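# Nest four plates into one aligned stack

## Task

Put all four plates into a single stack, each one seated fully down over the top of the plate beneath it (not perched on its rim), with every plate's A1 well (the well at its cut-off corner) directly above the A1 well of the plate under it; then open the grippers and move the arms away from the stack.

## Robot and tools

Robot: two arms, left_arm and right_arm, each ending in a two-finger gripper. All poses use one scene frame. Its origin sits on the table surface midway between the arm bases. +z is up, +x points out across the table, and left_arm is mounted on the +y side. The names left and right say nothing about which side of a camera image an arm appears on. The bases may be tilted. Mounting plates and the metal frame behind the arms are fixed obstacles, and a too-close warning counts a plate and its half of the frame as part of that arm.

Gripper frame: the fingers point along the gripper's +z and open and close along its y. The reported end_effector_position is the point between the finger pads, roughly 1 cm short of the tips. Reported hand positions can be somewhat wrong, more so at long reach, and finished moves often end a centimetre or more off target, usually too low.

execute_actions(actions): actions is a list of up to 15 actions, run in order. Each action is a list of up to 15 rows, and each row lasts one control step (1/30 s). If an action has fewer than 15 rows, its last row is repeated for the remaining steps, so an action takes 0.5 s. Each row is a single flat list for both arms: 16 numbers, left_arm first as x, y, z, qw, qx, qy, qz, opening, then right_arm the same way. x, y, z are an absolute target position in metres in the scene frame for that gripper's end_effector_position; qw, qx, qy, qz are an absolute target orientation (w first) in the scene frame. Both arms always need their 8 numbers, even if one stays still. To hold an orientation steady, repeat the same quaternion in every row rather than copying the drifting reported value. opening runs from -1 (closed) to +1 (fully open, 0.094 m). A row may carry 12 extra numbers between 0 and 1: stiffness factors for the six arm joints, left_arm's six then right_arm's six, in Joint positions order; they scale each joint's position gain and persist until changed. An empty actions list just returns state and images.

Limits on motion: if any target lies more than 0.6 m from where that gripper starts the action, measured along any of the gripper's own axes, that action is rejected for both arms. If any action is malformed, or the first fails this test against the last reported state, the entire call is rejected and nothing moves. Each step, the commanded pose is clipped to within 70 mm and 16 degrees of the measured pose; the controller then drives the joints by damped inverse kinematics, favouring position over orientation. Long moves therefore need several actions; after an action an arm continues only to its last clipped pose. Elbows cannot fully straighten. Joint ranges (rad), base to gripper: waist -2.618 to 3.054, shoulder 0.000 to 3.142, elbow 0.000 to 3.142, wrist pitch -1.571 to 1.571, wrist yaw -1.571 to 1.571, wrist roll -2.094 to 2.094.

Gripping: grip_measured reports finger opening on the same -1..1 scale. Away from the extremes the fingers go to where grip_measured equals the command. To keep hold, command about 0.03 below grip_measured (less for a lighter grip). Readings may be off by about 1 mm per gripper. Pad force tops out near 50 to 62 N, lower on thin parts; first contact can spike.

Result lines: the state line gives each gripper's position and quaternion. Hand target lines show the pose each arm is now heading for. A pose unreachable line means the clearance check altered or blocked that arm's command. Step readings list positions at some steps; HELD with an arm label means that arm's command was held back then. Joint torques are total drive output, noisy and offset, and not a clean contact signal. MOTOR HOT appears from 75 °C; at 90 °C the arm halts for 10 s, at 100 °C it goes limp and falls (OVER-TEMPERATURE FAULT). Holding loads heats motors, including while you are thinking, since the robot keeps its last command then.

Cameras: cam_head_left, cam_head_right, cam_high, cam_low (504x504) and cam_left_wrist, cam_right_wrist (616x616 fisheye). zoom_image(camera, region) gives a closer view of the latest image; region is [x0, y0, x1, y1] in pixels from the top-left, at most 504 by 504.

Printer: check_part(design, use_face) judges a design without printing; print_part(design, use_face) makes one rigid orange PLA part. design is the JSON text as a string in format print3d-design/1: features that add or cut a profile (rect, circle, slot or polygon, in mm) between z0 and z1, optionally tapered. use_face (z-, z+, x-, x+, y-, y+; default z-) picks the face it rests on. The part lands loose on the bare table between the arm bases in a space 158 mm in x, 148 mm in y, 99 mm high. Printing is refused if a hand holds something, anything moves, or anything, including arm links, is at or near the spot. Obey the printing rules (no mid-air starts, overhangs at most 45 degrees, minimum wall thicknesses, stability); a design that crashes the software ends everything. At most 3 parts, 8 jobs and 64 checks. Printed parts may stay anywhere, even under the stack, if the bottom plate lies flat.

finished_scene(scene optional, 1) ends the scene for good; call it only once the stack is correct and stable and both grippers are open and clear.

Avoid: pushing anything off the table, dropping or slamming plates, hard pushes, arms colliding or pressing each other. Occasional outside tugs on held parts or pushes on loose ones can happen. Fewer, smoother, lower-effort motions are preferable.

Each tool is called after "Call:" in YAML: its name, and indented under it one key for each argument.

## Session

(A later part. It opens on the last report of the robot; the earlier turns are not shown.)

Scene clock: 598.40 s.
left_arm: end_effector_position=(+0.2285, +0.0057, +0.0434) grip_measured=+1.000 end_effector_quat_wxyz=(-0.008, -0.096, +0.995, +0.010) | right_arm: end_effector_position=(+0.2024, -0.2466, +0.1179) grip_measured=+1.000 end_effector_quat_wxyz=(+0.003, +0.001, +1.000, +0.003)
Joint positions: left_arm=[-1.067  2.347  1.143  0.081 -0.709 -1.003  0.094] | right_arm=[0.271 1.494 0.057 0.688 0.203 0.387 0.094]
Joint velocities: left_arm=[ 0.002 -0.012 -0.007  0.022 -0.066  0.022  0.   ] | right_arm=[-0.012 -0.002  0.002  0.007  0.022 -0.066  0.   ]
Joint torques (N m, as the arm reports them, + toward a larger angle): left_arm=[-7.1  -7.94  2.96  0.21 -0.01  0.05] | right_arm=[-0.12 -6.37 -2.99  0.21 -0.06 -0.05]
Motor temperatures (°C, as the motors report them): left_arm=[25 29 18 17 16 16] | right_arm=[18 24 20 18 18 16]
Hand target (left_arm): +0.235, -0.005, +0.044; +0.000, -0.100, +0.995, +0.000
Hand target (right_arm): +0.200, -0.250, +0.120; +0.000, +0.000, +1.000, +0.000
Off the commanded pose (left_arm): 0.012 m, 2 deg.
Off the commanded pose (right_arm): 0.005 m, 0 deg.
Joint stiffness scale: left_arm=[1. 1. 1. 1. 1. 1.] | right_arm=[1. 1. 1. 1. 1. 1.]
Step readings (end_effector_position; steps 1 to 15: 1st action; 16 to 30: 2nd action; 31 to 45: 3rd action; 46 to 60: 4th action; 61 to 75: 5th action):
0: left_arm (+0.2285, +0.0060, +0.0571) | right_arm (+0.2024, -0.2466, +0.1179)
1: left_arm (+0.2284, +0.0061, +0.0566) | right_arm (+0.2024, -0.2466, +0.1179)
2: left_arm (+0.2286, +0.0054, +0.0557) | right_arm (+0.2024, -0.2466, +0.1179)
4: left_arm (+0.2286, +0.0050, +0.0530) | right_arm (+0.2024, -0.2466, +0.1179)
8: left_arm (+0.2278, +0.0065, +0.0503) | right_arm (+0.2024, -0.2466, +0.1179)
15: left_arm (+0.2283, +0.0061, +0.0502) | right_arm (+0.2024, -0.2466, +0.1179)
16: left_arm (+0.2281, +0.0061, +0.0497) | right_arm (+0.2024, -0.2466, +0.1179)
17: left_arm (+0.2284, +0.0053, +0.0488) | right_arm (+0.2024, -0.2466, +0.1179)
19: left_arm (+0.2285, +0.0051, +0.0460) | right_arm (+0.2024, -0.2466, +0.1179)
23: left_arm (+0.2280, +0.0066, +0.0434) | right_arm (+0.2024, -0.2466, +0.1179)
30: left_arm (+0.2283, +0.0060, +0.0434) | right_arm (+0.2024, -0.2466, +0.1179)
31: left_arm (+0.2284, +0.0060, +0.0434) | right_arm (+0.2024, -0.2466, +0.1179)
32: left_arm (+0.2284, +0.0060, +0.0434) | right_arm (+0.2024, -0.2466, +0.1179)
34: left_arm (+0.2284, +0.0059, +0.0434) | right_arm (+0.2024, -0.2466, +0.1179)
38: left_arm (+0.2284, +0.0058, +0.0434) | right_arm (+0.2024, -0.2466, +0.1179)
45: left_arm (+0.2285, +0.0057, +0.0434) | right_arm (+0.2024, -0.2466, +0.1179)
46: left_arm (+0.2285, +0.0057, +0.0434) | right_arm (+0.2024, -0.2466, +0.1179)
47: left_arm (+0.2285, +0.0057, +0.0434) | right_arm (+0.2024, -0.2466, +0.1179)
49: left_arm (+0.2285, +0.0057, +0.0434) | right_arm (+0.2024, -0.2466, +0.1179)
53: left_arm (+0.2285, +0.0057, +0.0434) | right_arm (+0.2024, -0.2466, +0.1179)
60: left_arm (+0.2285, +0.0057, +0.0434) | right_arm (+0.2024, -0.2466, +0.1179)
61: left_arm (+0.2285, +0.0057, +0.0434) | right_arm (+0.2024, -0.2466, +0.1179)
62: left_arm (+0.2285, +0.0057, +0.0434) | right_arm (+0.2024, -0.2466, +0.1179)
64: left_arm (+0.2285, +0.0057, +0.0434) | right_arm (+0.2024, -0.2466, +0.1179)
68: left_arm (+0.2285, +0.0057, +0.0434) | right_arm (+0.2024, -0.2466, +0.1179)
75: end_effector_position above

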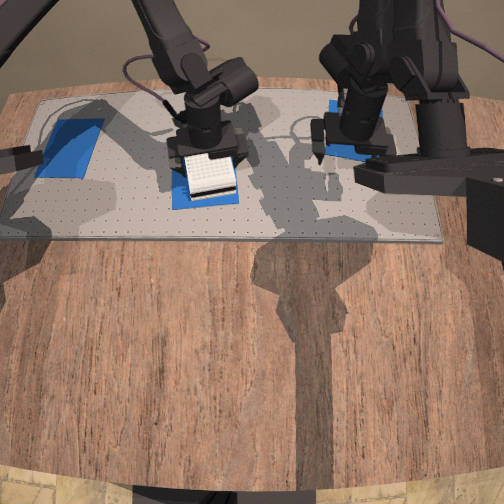

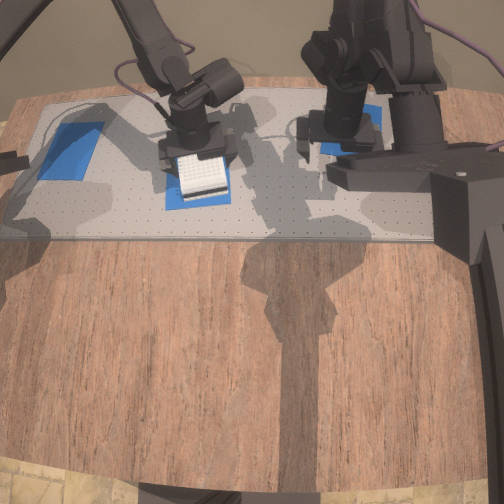

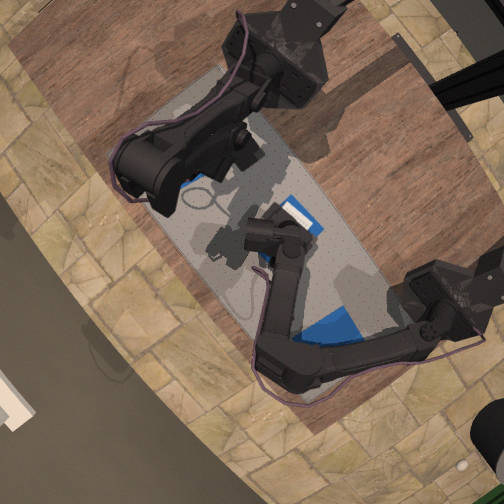

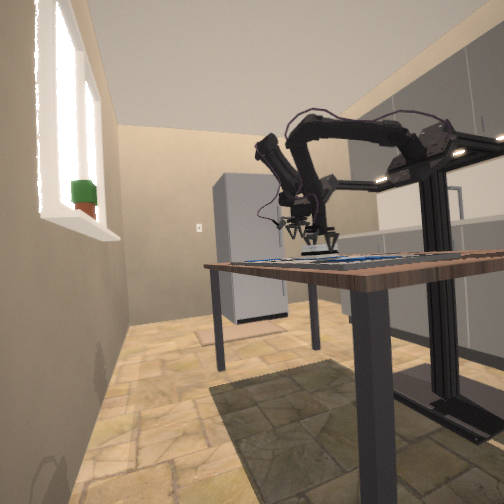

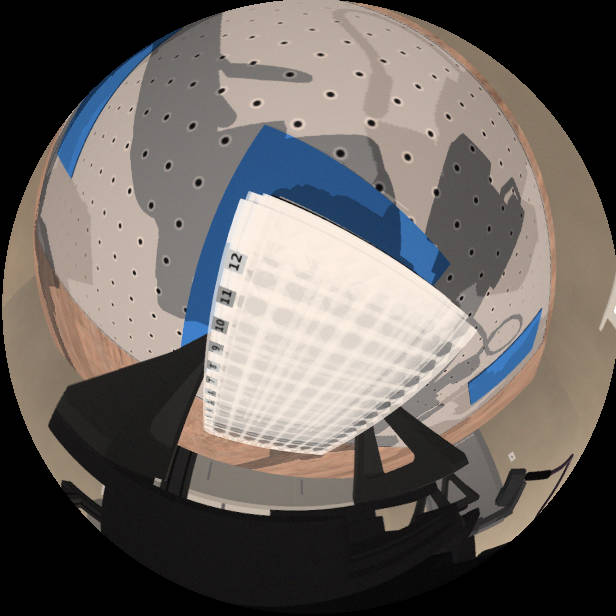

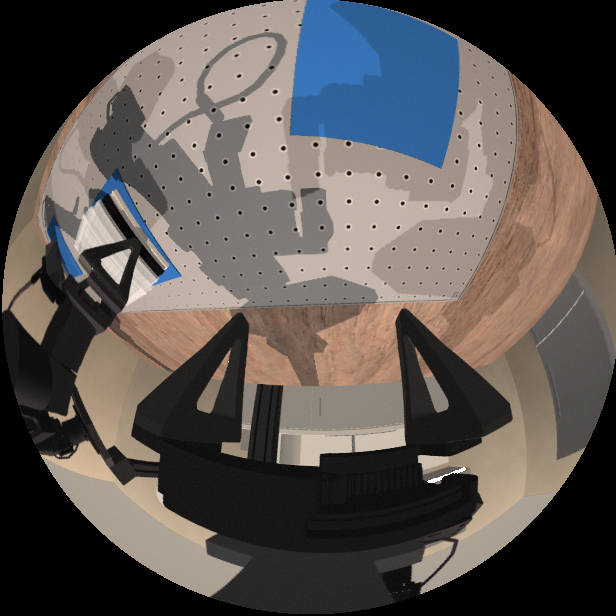

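Looks aligned. Retreat and inspect.

Call:
execute_actions:
  actions:
    - [[0.232,0.0,0.058,0,-0.1,0.995,0,1,0.2,-0.25,0.12,0,0,1,0,1]]
    - [[0.232,0.002,0.07,0,-0.1,0.995,0,1,0.2,-0.25,0.12,0,0,1,0,1]]
    - [[0.232,0.002,0.085,0,-0.1,0.995,0,1,0.2,-0.25,0.12,0,0,1,0,1]]
    - [[0.232,0.002,0.12,0,-0.1,0.995,0,1,0.2,-0.25,0.12,0,0,1,0,1]]
    - [[0.27,0.08,0.15,0,-0.1,0.995,0,1,0.2,-0.2,0.08,0,0,1,0,1]]
    - [[0.3,0.14,0.15,0,-0.1,0.995,0,1,0.23,-0.14,0.04,0,0,1,0,1]]
    - [[0.3,0.14,0.15,0,-0.1,0.995,0,1,0.23,-0.14,0.035,0,0,1,0,1]]

Call:
zoom_image:
  camera: "cam_right_wrist"
  region: [10,150,250,390]

Call:
zoom_image:
  camera: "cam_head_left"
  region: [160,110,260,210]

Call:
zoom_image:
  camera: "cam_low"
  region: [285,225,355,270]

Scene clock: 613.30 s.
left_arm: end_effector_position=(+0.3068, +0.1384, +0.1471) grip_measured=+1.000 end_effector_quat_wxyz=(+0.000, -0.107, +0.994, +0.003) | right_arm: end_effector_position=(+0.2254, -0.1416, +0.0385) grip_measured=+1.000 end_effector_quat_wxyz=(-0.004, -0.004, +1.000, +0.004)
Joint positions: left_arm=[-0.895  1.585  0.696 -0.089 -0.625 -0.82   0.094] | right_arm=[0.534 1.957 0.546 0.592 0.381 0.576 0.094]
Joint velocities: left_arm=[-0.012  0.002 -0.012  0.007  0.007 -0.095  0.   ] | right_arm=[-0.012 -0.012 -0.007 -0.037 -0.066  0.007  0.   ]
Joint torques (N m, as the arm reports them, + toward a larger angle): left_arm=[-4.09 -8.33 -0.46  0.29  0.    0.05] | right_arm=[ 2.29 -6.21  0.66  0.23  0.06  0.07]
Motor temperatures (°C, as the motors report them): left_arm=[25 30 18 17 16 16] | right_arm=[17 24 20 18 18 16]
Hand target (left_arm): +0.300, +0.140, +0.150; +0.000, -0.100, +0.995, +0.000
Hand target (right_arm): +0.230, -0.140, +0.035; -0.000, +0.000, +1.000, +0.000
Off the commanded pose (left_arm): 0.008 m, 1 deg.
Off the commanded pose (right_arm): 0.006 m, 1 deg.
Joint stiffness scale: left_arm=[1. 1. 1. 1. 1. 1.] | right_arm=[1. 1. 1. 1. 1. 1.]
Step readings (end_effector_position; steps 1 to 15: 1st action; 16 to 30: 2nd action; 31 to 45: 3rd action; 46 to 60: 4th action; 61 to 75: 5th action; 76 to 90: 6th action; 91 to 105: 7th action):
0: left_arm (+0.2285, +0.0057, +0.0434) | right_arm (+0.2024, -0.2466, +0.1179)
1: left_arm (+0.2290, +0.0055, +0.0436) | right_arm (+0.2024, -0.2466, +0.1179)
2: left_arm (+0.2295, +0.0054, +0.0439) | right_arm (+0.2024, -0.2466, +0.1179)
4: left_arm (+0.2319, +0.0045, +0.0452) | right_arm (+0.2024, -0.2466, +0.1179)
8: left_arm (+0.2352, +0.0034, +0.0470) | right_arm (+0.2024, -0.2466, +0.1179)
15: left_arm (+0.2354, +0.0033, +0.0471) | right_arm (+0.2024, -0.2466, +0.1179)
16: left_arm (+0.2353, +0.0035, +0.0479) | right_arm (+0.2024, -0.2466, +0.1179)
17: left_arm (+0.2349, +0.0047, +0.0498) | right_arm (+0.2024, -0.2466, +0.1179)
19: left_arm (+0.2353, +0.0052, +0.0543) | right_arm (+0.2024, -0.2466, +0.1179)
23: left_arm (+0.2379, +0.0019, +0.0590) | right_arm (+0.2024, -0.2466, +0.1179)
30: left_arm (+0.2379, +0.0021, +0.0591) | right_arm (+0.2024, -0.2466, +0.1179)
31: left_arm (+0.2377, +0.0023, +0.0602) | right_arm (+0.2024, -0.2466, +0.1179)
32: left_arm (+0.2371, +0.0037, +0.0624) | right_arm (+0.2024, -0.2466, +0.1179)
34: left_arm (+0.2370, +0.0035, +0.0681) | right_arm (+0.2024, -0.2466, +0.1179)
38: left_arm (+0.2385, -0.0003, +0.0747) | right_arm (+0.2024, -0.2466, +0.1179)
45: left_arm (+0.2376, +0.0011, +0.0749) | right_arm (+0.2024, -0.2466, +0.1179)
46: left_arm (+0.2376, +0.0015, +0.0773) | right_arm (+0.2024, -0.2466, +0.1179)
47: left_arm (+0.2364, +0.0041, +0.0822) | right_arm (+0.2024, -0.2466, +0.1179)
49: left_arm (+0.2363, +0.0033, +0.0954) | right_arm (+0.2024, -0.2466, +0.1179)
53: left_arm (+0.2402, -0.0061, +0.1126) | right_arm (+0.2024, -0.2466, +0.1179)
60: left_arm (+0.2378, -0.0017, +0.1134) | right_arm (+0.2024, -0.2466, +0.1179)
61: left_arm (+0.2382, +0.0020, +0.1148) | right_arm (+0.2017, -0.2432, +0.1159)
62: left_arm (+0.2382, +0.0141, +0.1193) | right_arm (+0.1974, -0.2304, +0.1104)
64: left_arm (+0.2472, +0.0471, +0.1289) | right_arm (+0.1921, -0.2066, +0.0978)
68: left_arm (+0.2772, +0.0781, +0.1432) | right_arm (+0.1910, -0.2006, +0.0837)
75: left_arm (+0.2827, +0.0758, +0.1477) | right_arm (+0.1934, -0.2051, +0.0823)
76: left_arm (+0.2826, +0.0791, +0.1472) | right_arm (+0.1955, -0.2021, +0.0800)
77: left_arm (+0.2833, +0.0905, +0.1470) | right_arm (+0.1985, -0.1923, +0.0746)
79: left_arm (+0.2924, +0.1233, +0.1451) | right_arm (+0.2179, -0.1595, +0.0619)
83: left_arm (+0.3074, +0.1450, +0.1466) | right_arm (+0.2488, -0.1273, +0.0468)
90: left_arm (+0.3061, +0.1397, +0.1471) | right_arm (+0.2355, -0.1369, +0.0427)
91: left_arm (+0.3061, +0.1395, +0.1471) | right_arm (+0.2342, -0.1376, +0.0422)
92: left_arm (+0.3063, +0.1393, +0.1471) | right_arm (+0.2323, -0.1384, +0.0413)
94: left_arm (+0.3064, +0.1389, +0.1471) | right_arm (+0.2281, -0.1403, +0.0395)
98: left_arm (+0.3067, +0.1386, +0.1471) | right_arm (+0.2254, -0.1416, +0.0385)
105: end_effector_position above

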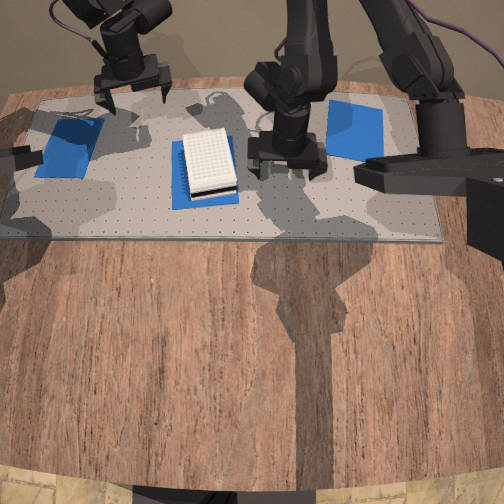

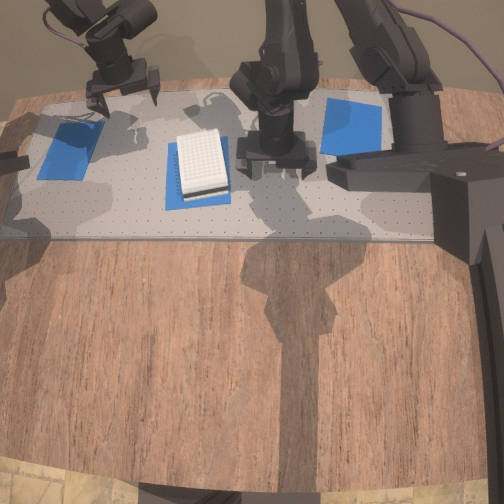

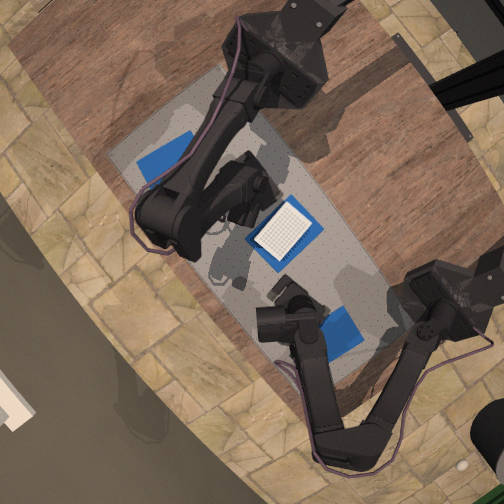

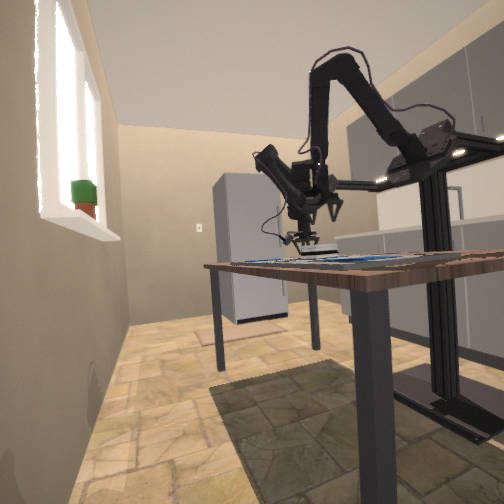

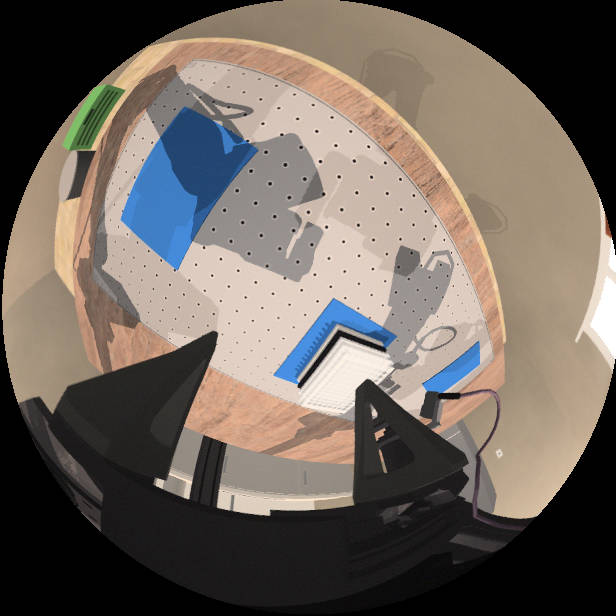

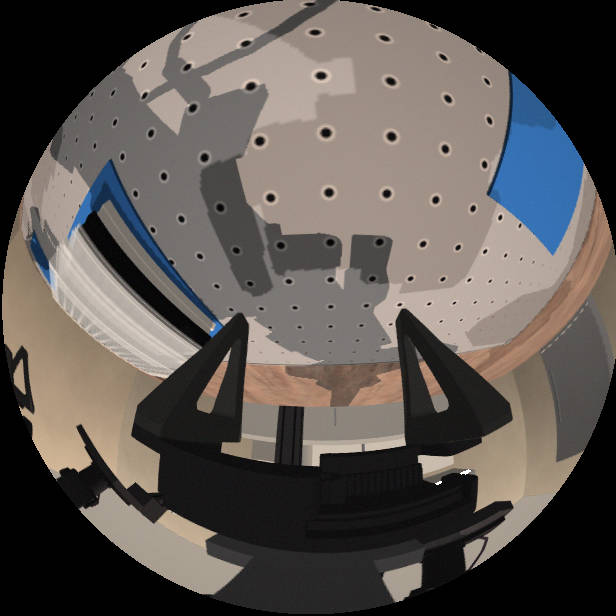

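Region (10, 150, 250, 390) of cam_right_wrist's 616x616 image, scaled by 2.100, with more detail than that image has.

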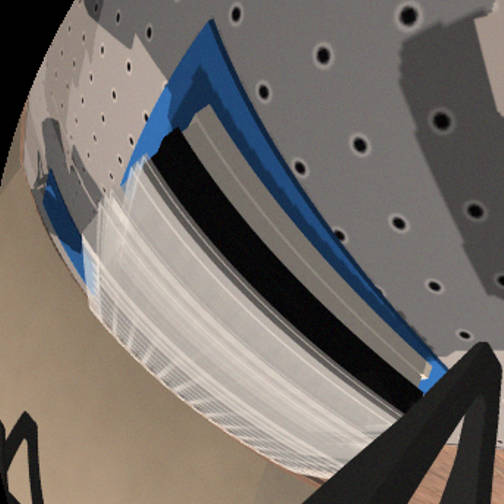

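Region (160, 110, 260, 210) of cam_head_left's 504x504 image, scaled by 5.040, with more detail than that image has.

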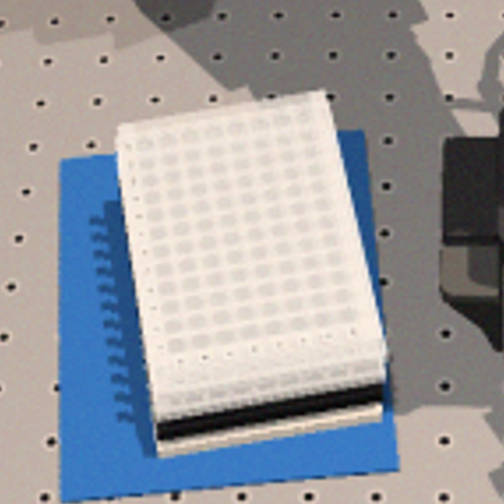

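Region (285, 225, 355, 270) of cam_low's 504x504 image, scaled by 7.200, with more detail than that image has; it fills the top 324 rows of this view, and the rest is white.

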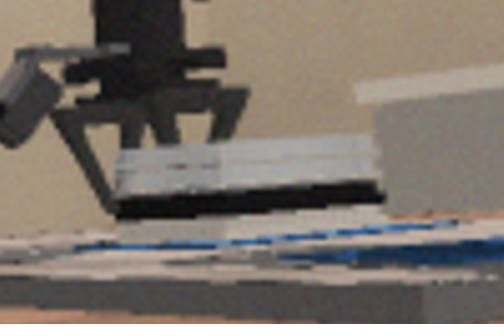

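Call:
zoom_image:
  camera: "cam_left_wrist"
  region: [280,300,410,420]

Call:
zoom_image:
  camera: "cam_head_right"
  region: [170,150,240,210]

Call:
zoom_image:
  camera: "cam_right_wrist"
  region: [30,190,130,310]

Region (280, 300, 410, 420) of cam_left_wrist's 616x616 image, scaled by 3.877, with more detail than that image has; it fills the top 465 rows of this view, and the rest is white.

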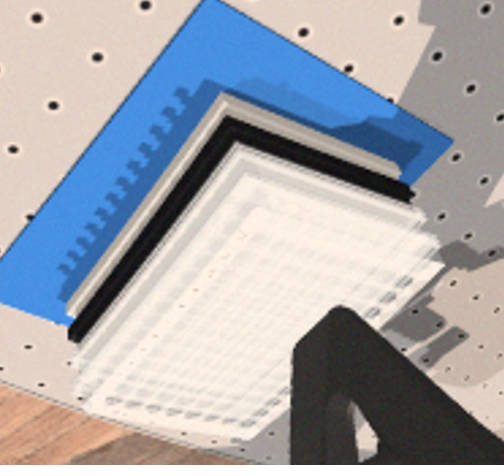

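Region (170, 150, 240, 210) of cam_head_right's 504x504 image, scaled by 7.200, with more detail than that image has; it fills the top 432 rows of this view, and the rest is white.

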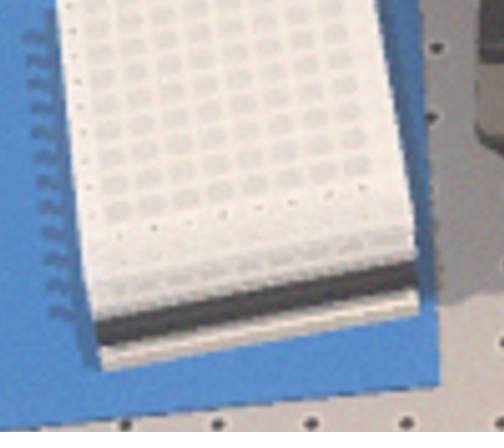

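Region (30, 190, 130, 310) of cam_right_wrist's 616x616 image, scaled by 4.200, with more detail than that image has.

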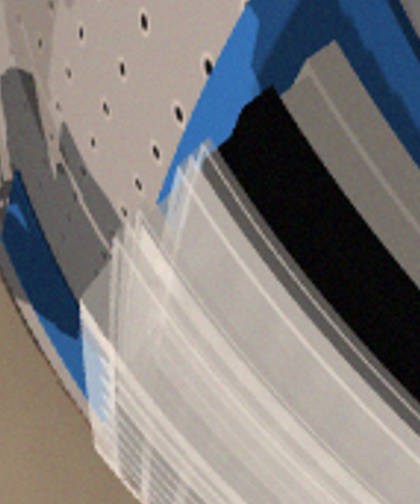

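Call:
execute_actions:
  actions:
    - [[0.28,0.2,0.15,0,-0.1,0.995,0,1,0.2,-0.2,0.09,0,0,1,0,1]]
    - [[0.26,0.24,0.15,0,-0.1,0.995,0,1,0.2,-0.25,0.12,0,0,1,0,1]]

Call:
zoom_image:
  camera: "cam_right_wrist"
  region: [50,160,200,320]

Call:
zoom_image:
  camera: "cam_low"
  region: [290,230,350,265]

Scene clock: 625.97 s.
left_arm: end_effector_position=(+0.2581, +0.2377, +0.1490) grip_measured=+1.000 end_effector_quat_wxyz=(-0.009, -0.100, +0.995, +0.004) | right_arm: end_effector_position=(+0.2083, -0.2465, +0.1178) grip_measured=+1.000 end_effector_quat_wxyz=(+0.015, +0.008, +1.000, +0.001)
Joint positions: left_arm=[-0.634  1.267  0.292  0.105 -0.457 -0.573  0.094] | right_arm=[0.271 1.495 0.059 0.707 0.216 0.398 0.094]
Joint velocities: left_arm=[-0.002 -0.007  0.002  0.007  0.037 -0.051  0.   ] | right_arm=[-0.012  0.017 -0.032 -0.198 -0.095 -0.095  0.   ]
Joint torques (N m, as the arm reports them, + toward a larger angle): left_arm=[-0.78 -6.66 -0.13  0.3   0.02  0.05] | right_arm=[-0.16 -6.36 -3.28  0.24 -0.05 -0.04]
Motor temperatures (°C, as the motors report them): left_arm=[23 30 18 17 16 16] | right_arm=[18 24 19 18 18 16]
Hand target (left_arm): +0.259, +0.239, +0.150; -0.002, -0.102, +0.995, -0.001
Hand target (right_arm): +0.200, -0.250, +0.120; +0.001, +0.001, +1.000, +0.000
Off the commanded pose (left_arm): 0.003 m, 1 deg.
Off the commanded pose (right_arm): 0.009 m, 2 deg.
Joint stiffness scale: left_arm=[1. 1. 1. 1. 1. 1.] | right_arm=[1. 1. 1. 1. 1. 1.]
Step readings (end_effector_position; steps 1 to 15: 1st action; 16 to 30: 2nd action):
0: left_arm (+0.3068, +0.1383, +0.1471) | right_arm (+0.2254, -0.1416, +0.0385)
1: left_arm (+0.3052, +0.1413, +0.1466) | right_arm (+0.2242, -0.1442, +0.0417)
2: left_arm (+0.3007, +0.1522, +0.1471) | right_arm (+0.2213, -0.1523, +0.0503)
4: left_arm (+0.2858, +0.1856, +0.1466) | right_arm (+0.2060, -0.1795, +0.0678)
8: left_arm (+0.2703, +0.2082, +0.1474) | right_arm (+0.1855, -0.2081, +0.0851)
15: left_arm (+0.2770, +0.2004, +0.1485) | right_arm (+0.1957, -0.2008, +0.0871)
16: left_arm (+0.2762, +0.2019, +0.1481) | right_arm (+0.1960, -0.2034, +0.0891)
17: left_arm (+0.2746, +0.2100, +0.1482) | right_arm (+0.1995, -0.2143, +0.0943)
19: left_arm (+0.2647, +0.2325, +0.1479) | right_arm (+0.2021, -0.2410, +0.1049)
23: left_arm (+0.2529, +0.2439, +0.1485) | right_arm (+0.2054, -0.2529, +0.1158)
30: end_effector_position above

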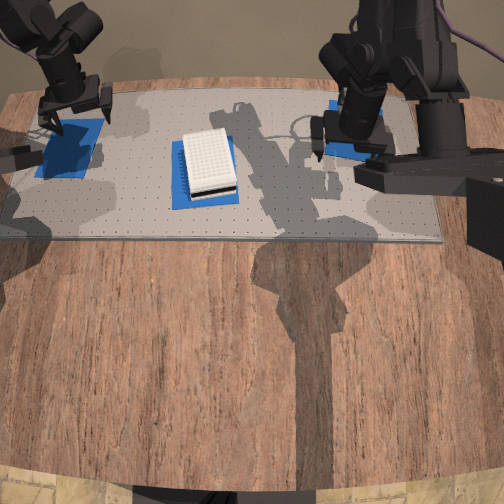

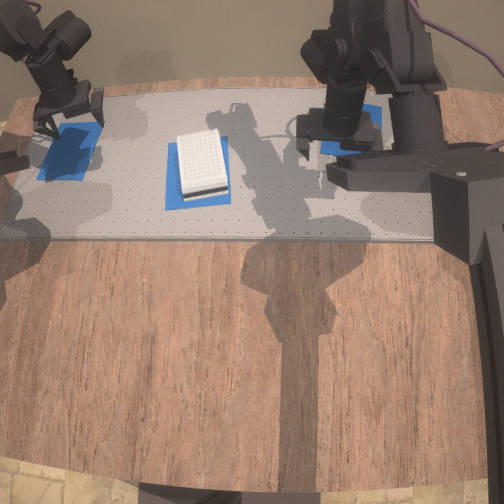

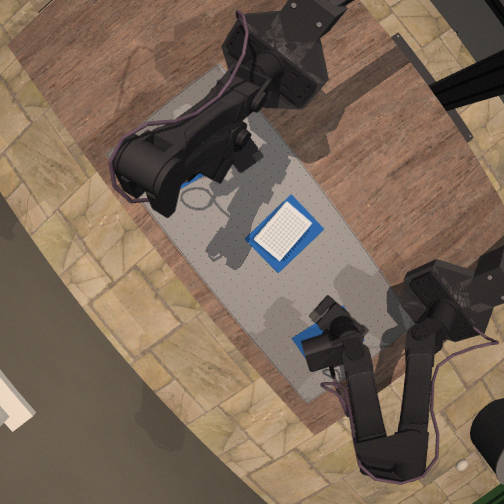

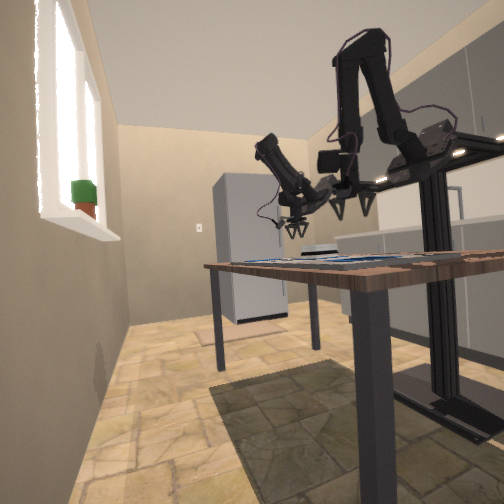

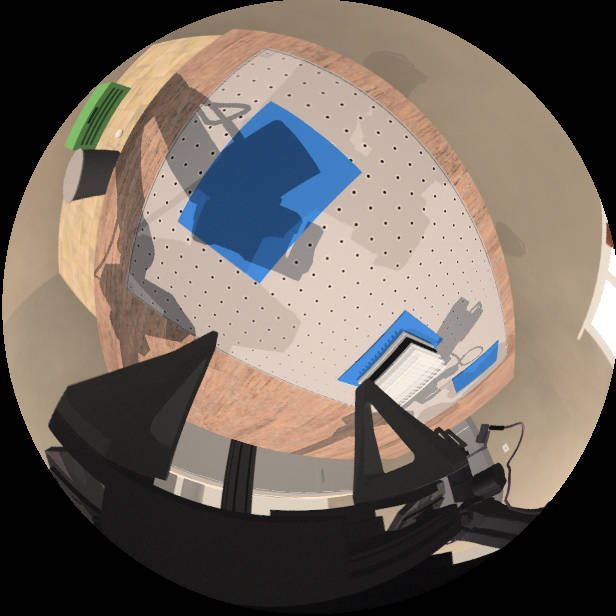

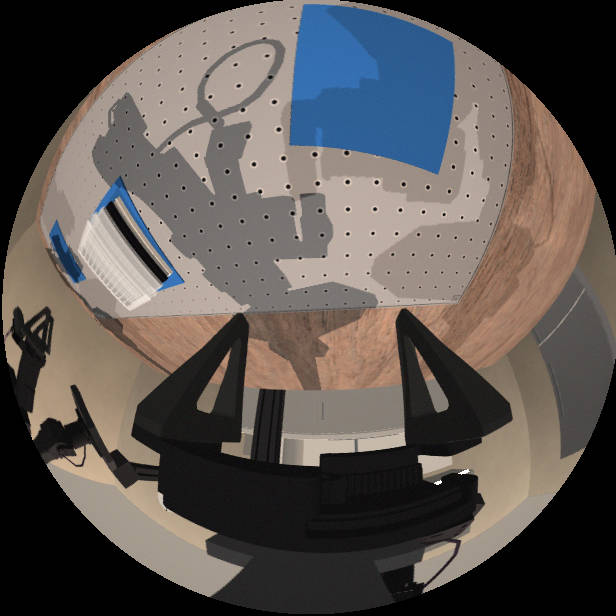

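Region (50, 160, 200, 320) of cam_right_wrist's 616x616 image, scaled by 3.150, with more detail than that image has; it fills the left 472 columns of this view, and the rest is white.

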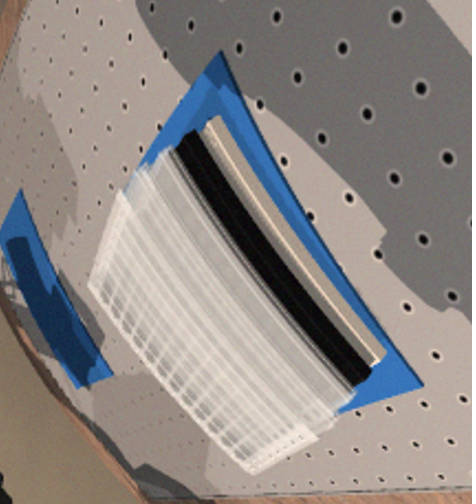

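Region (290, 230, 350, 265) of cam_low's 504x504 image, scaled by 8.400, with more detail than that image has; it fills the top 294 rows of this view, and the rest is white.

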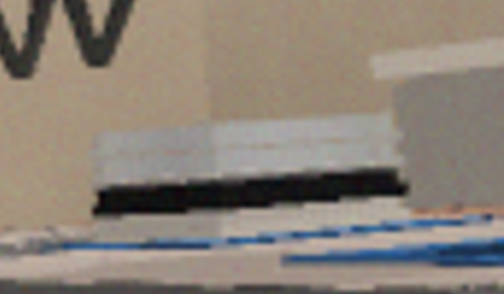

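Call:
finished_scene:

The scene is finished: the task was done.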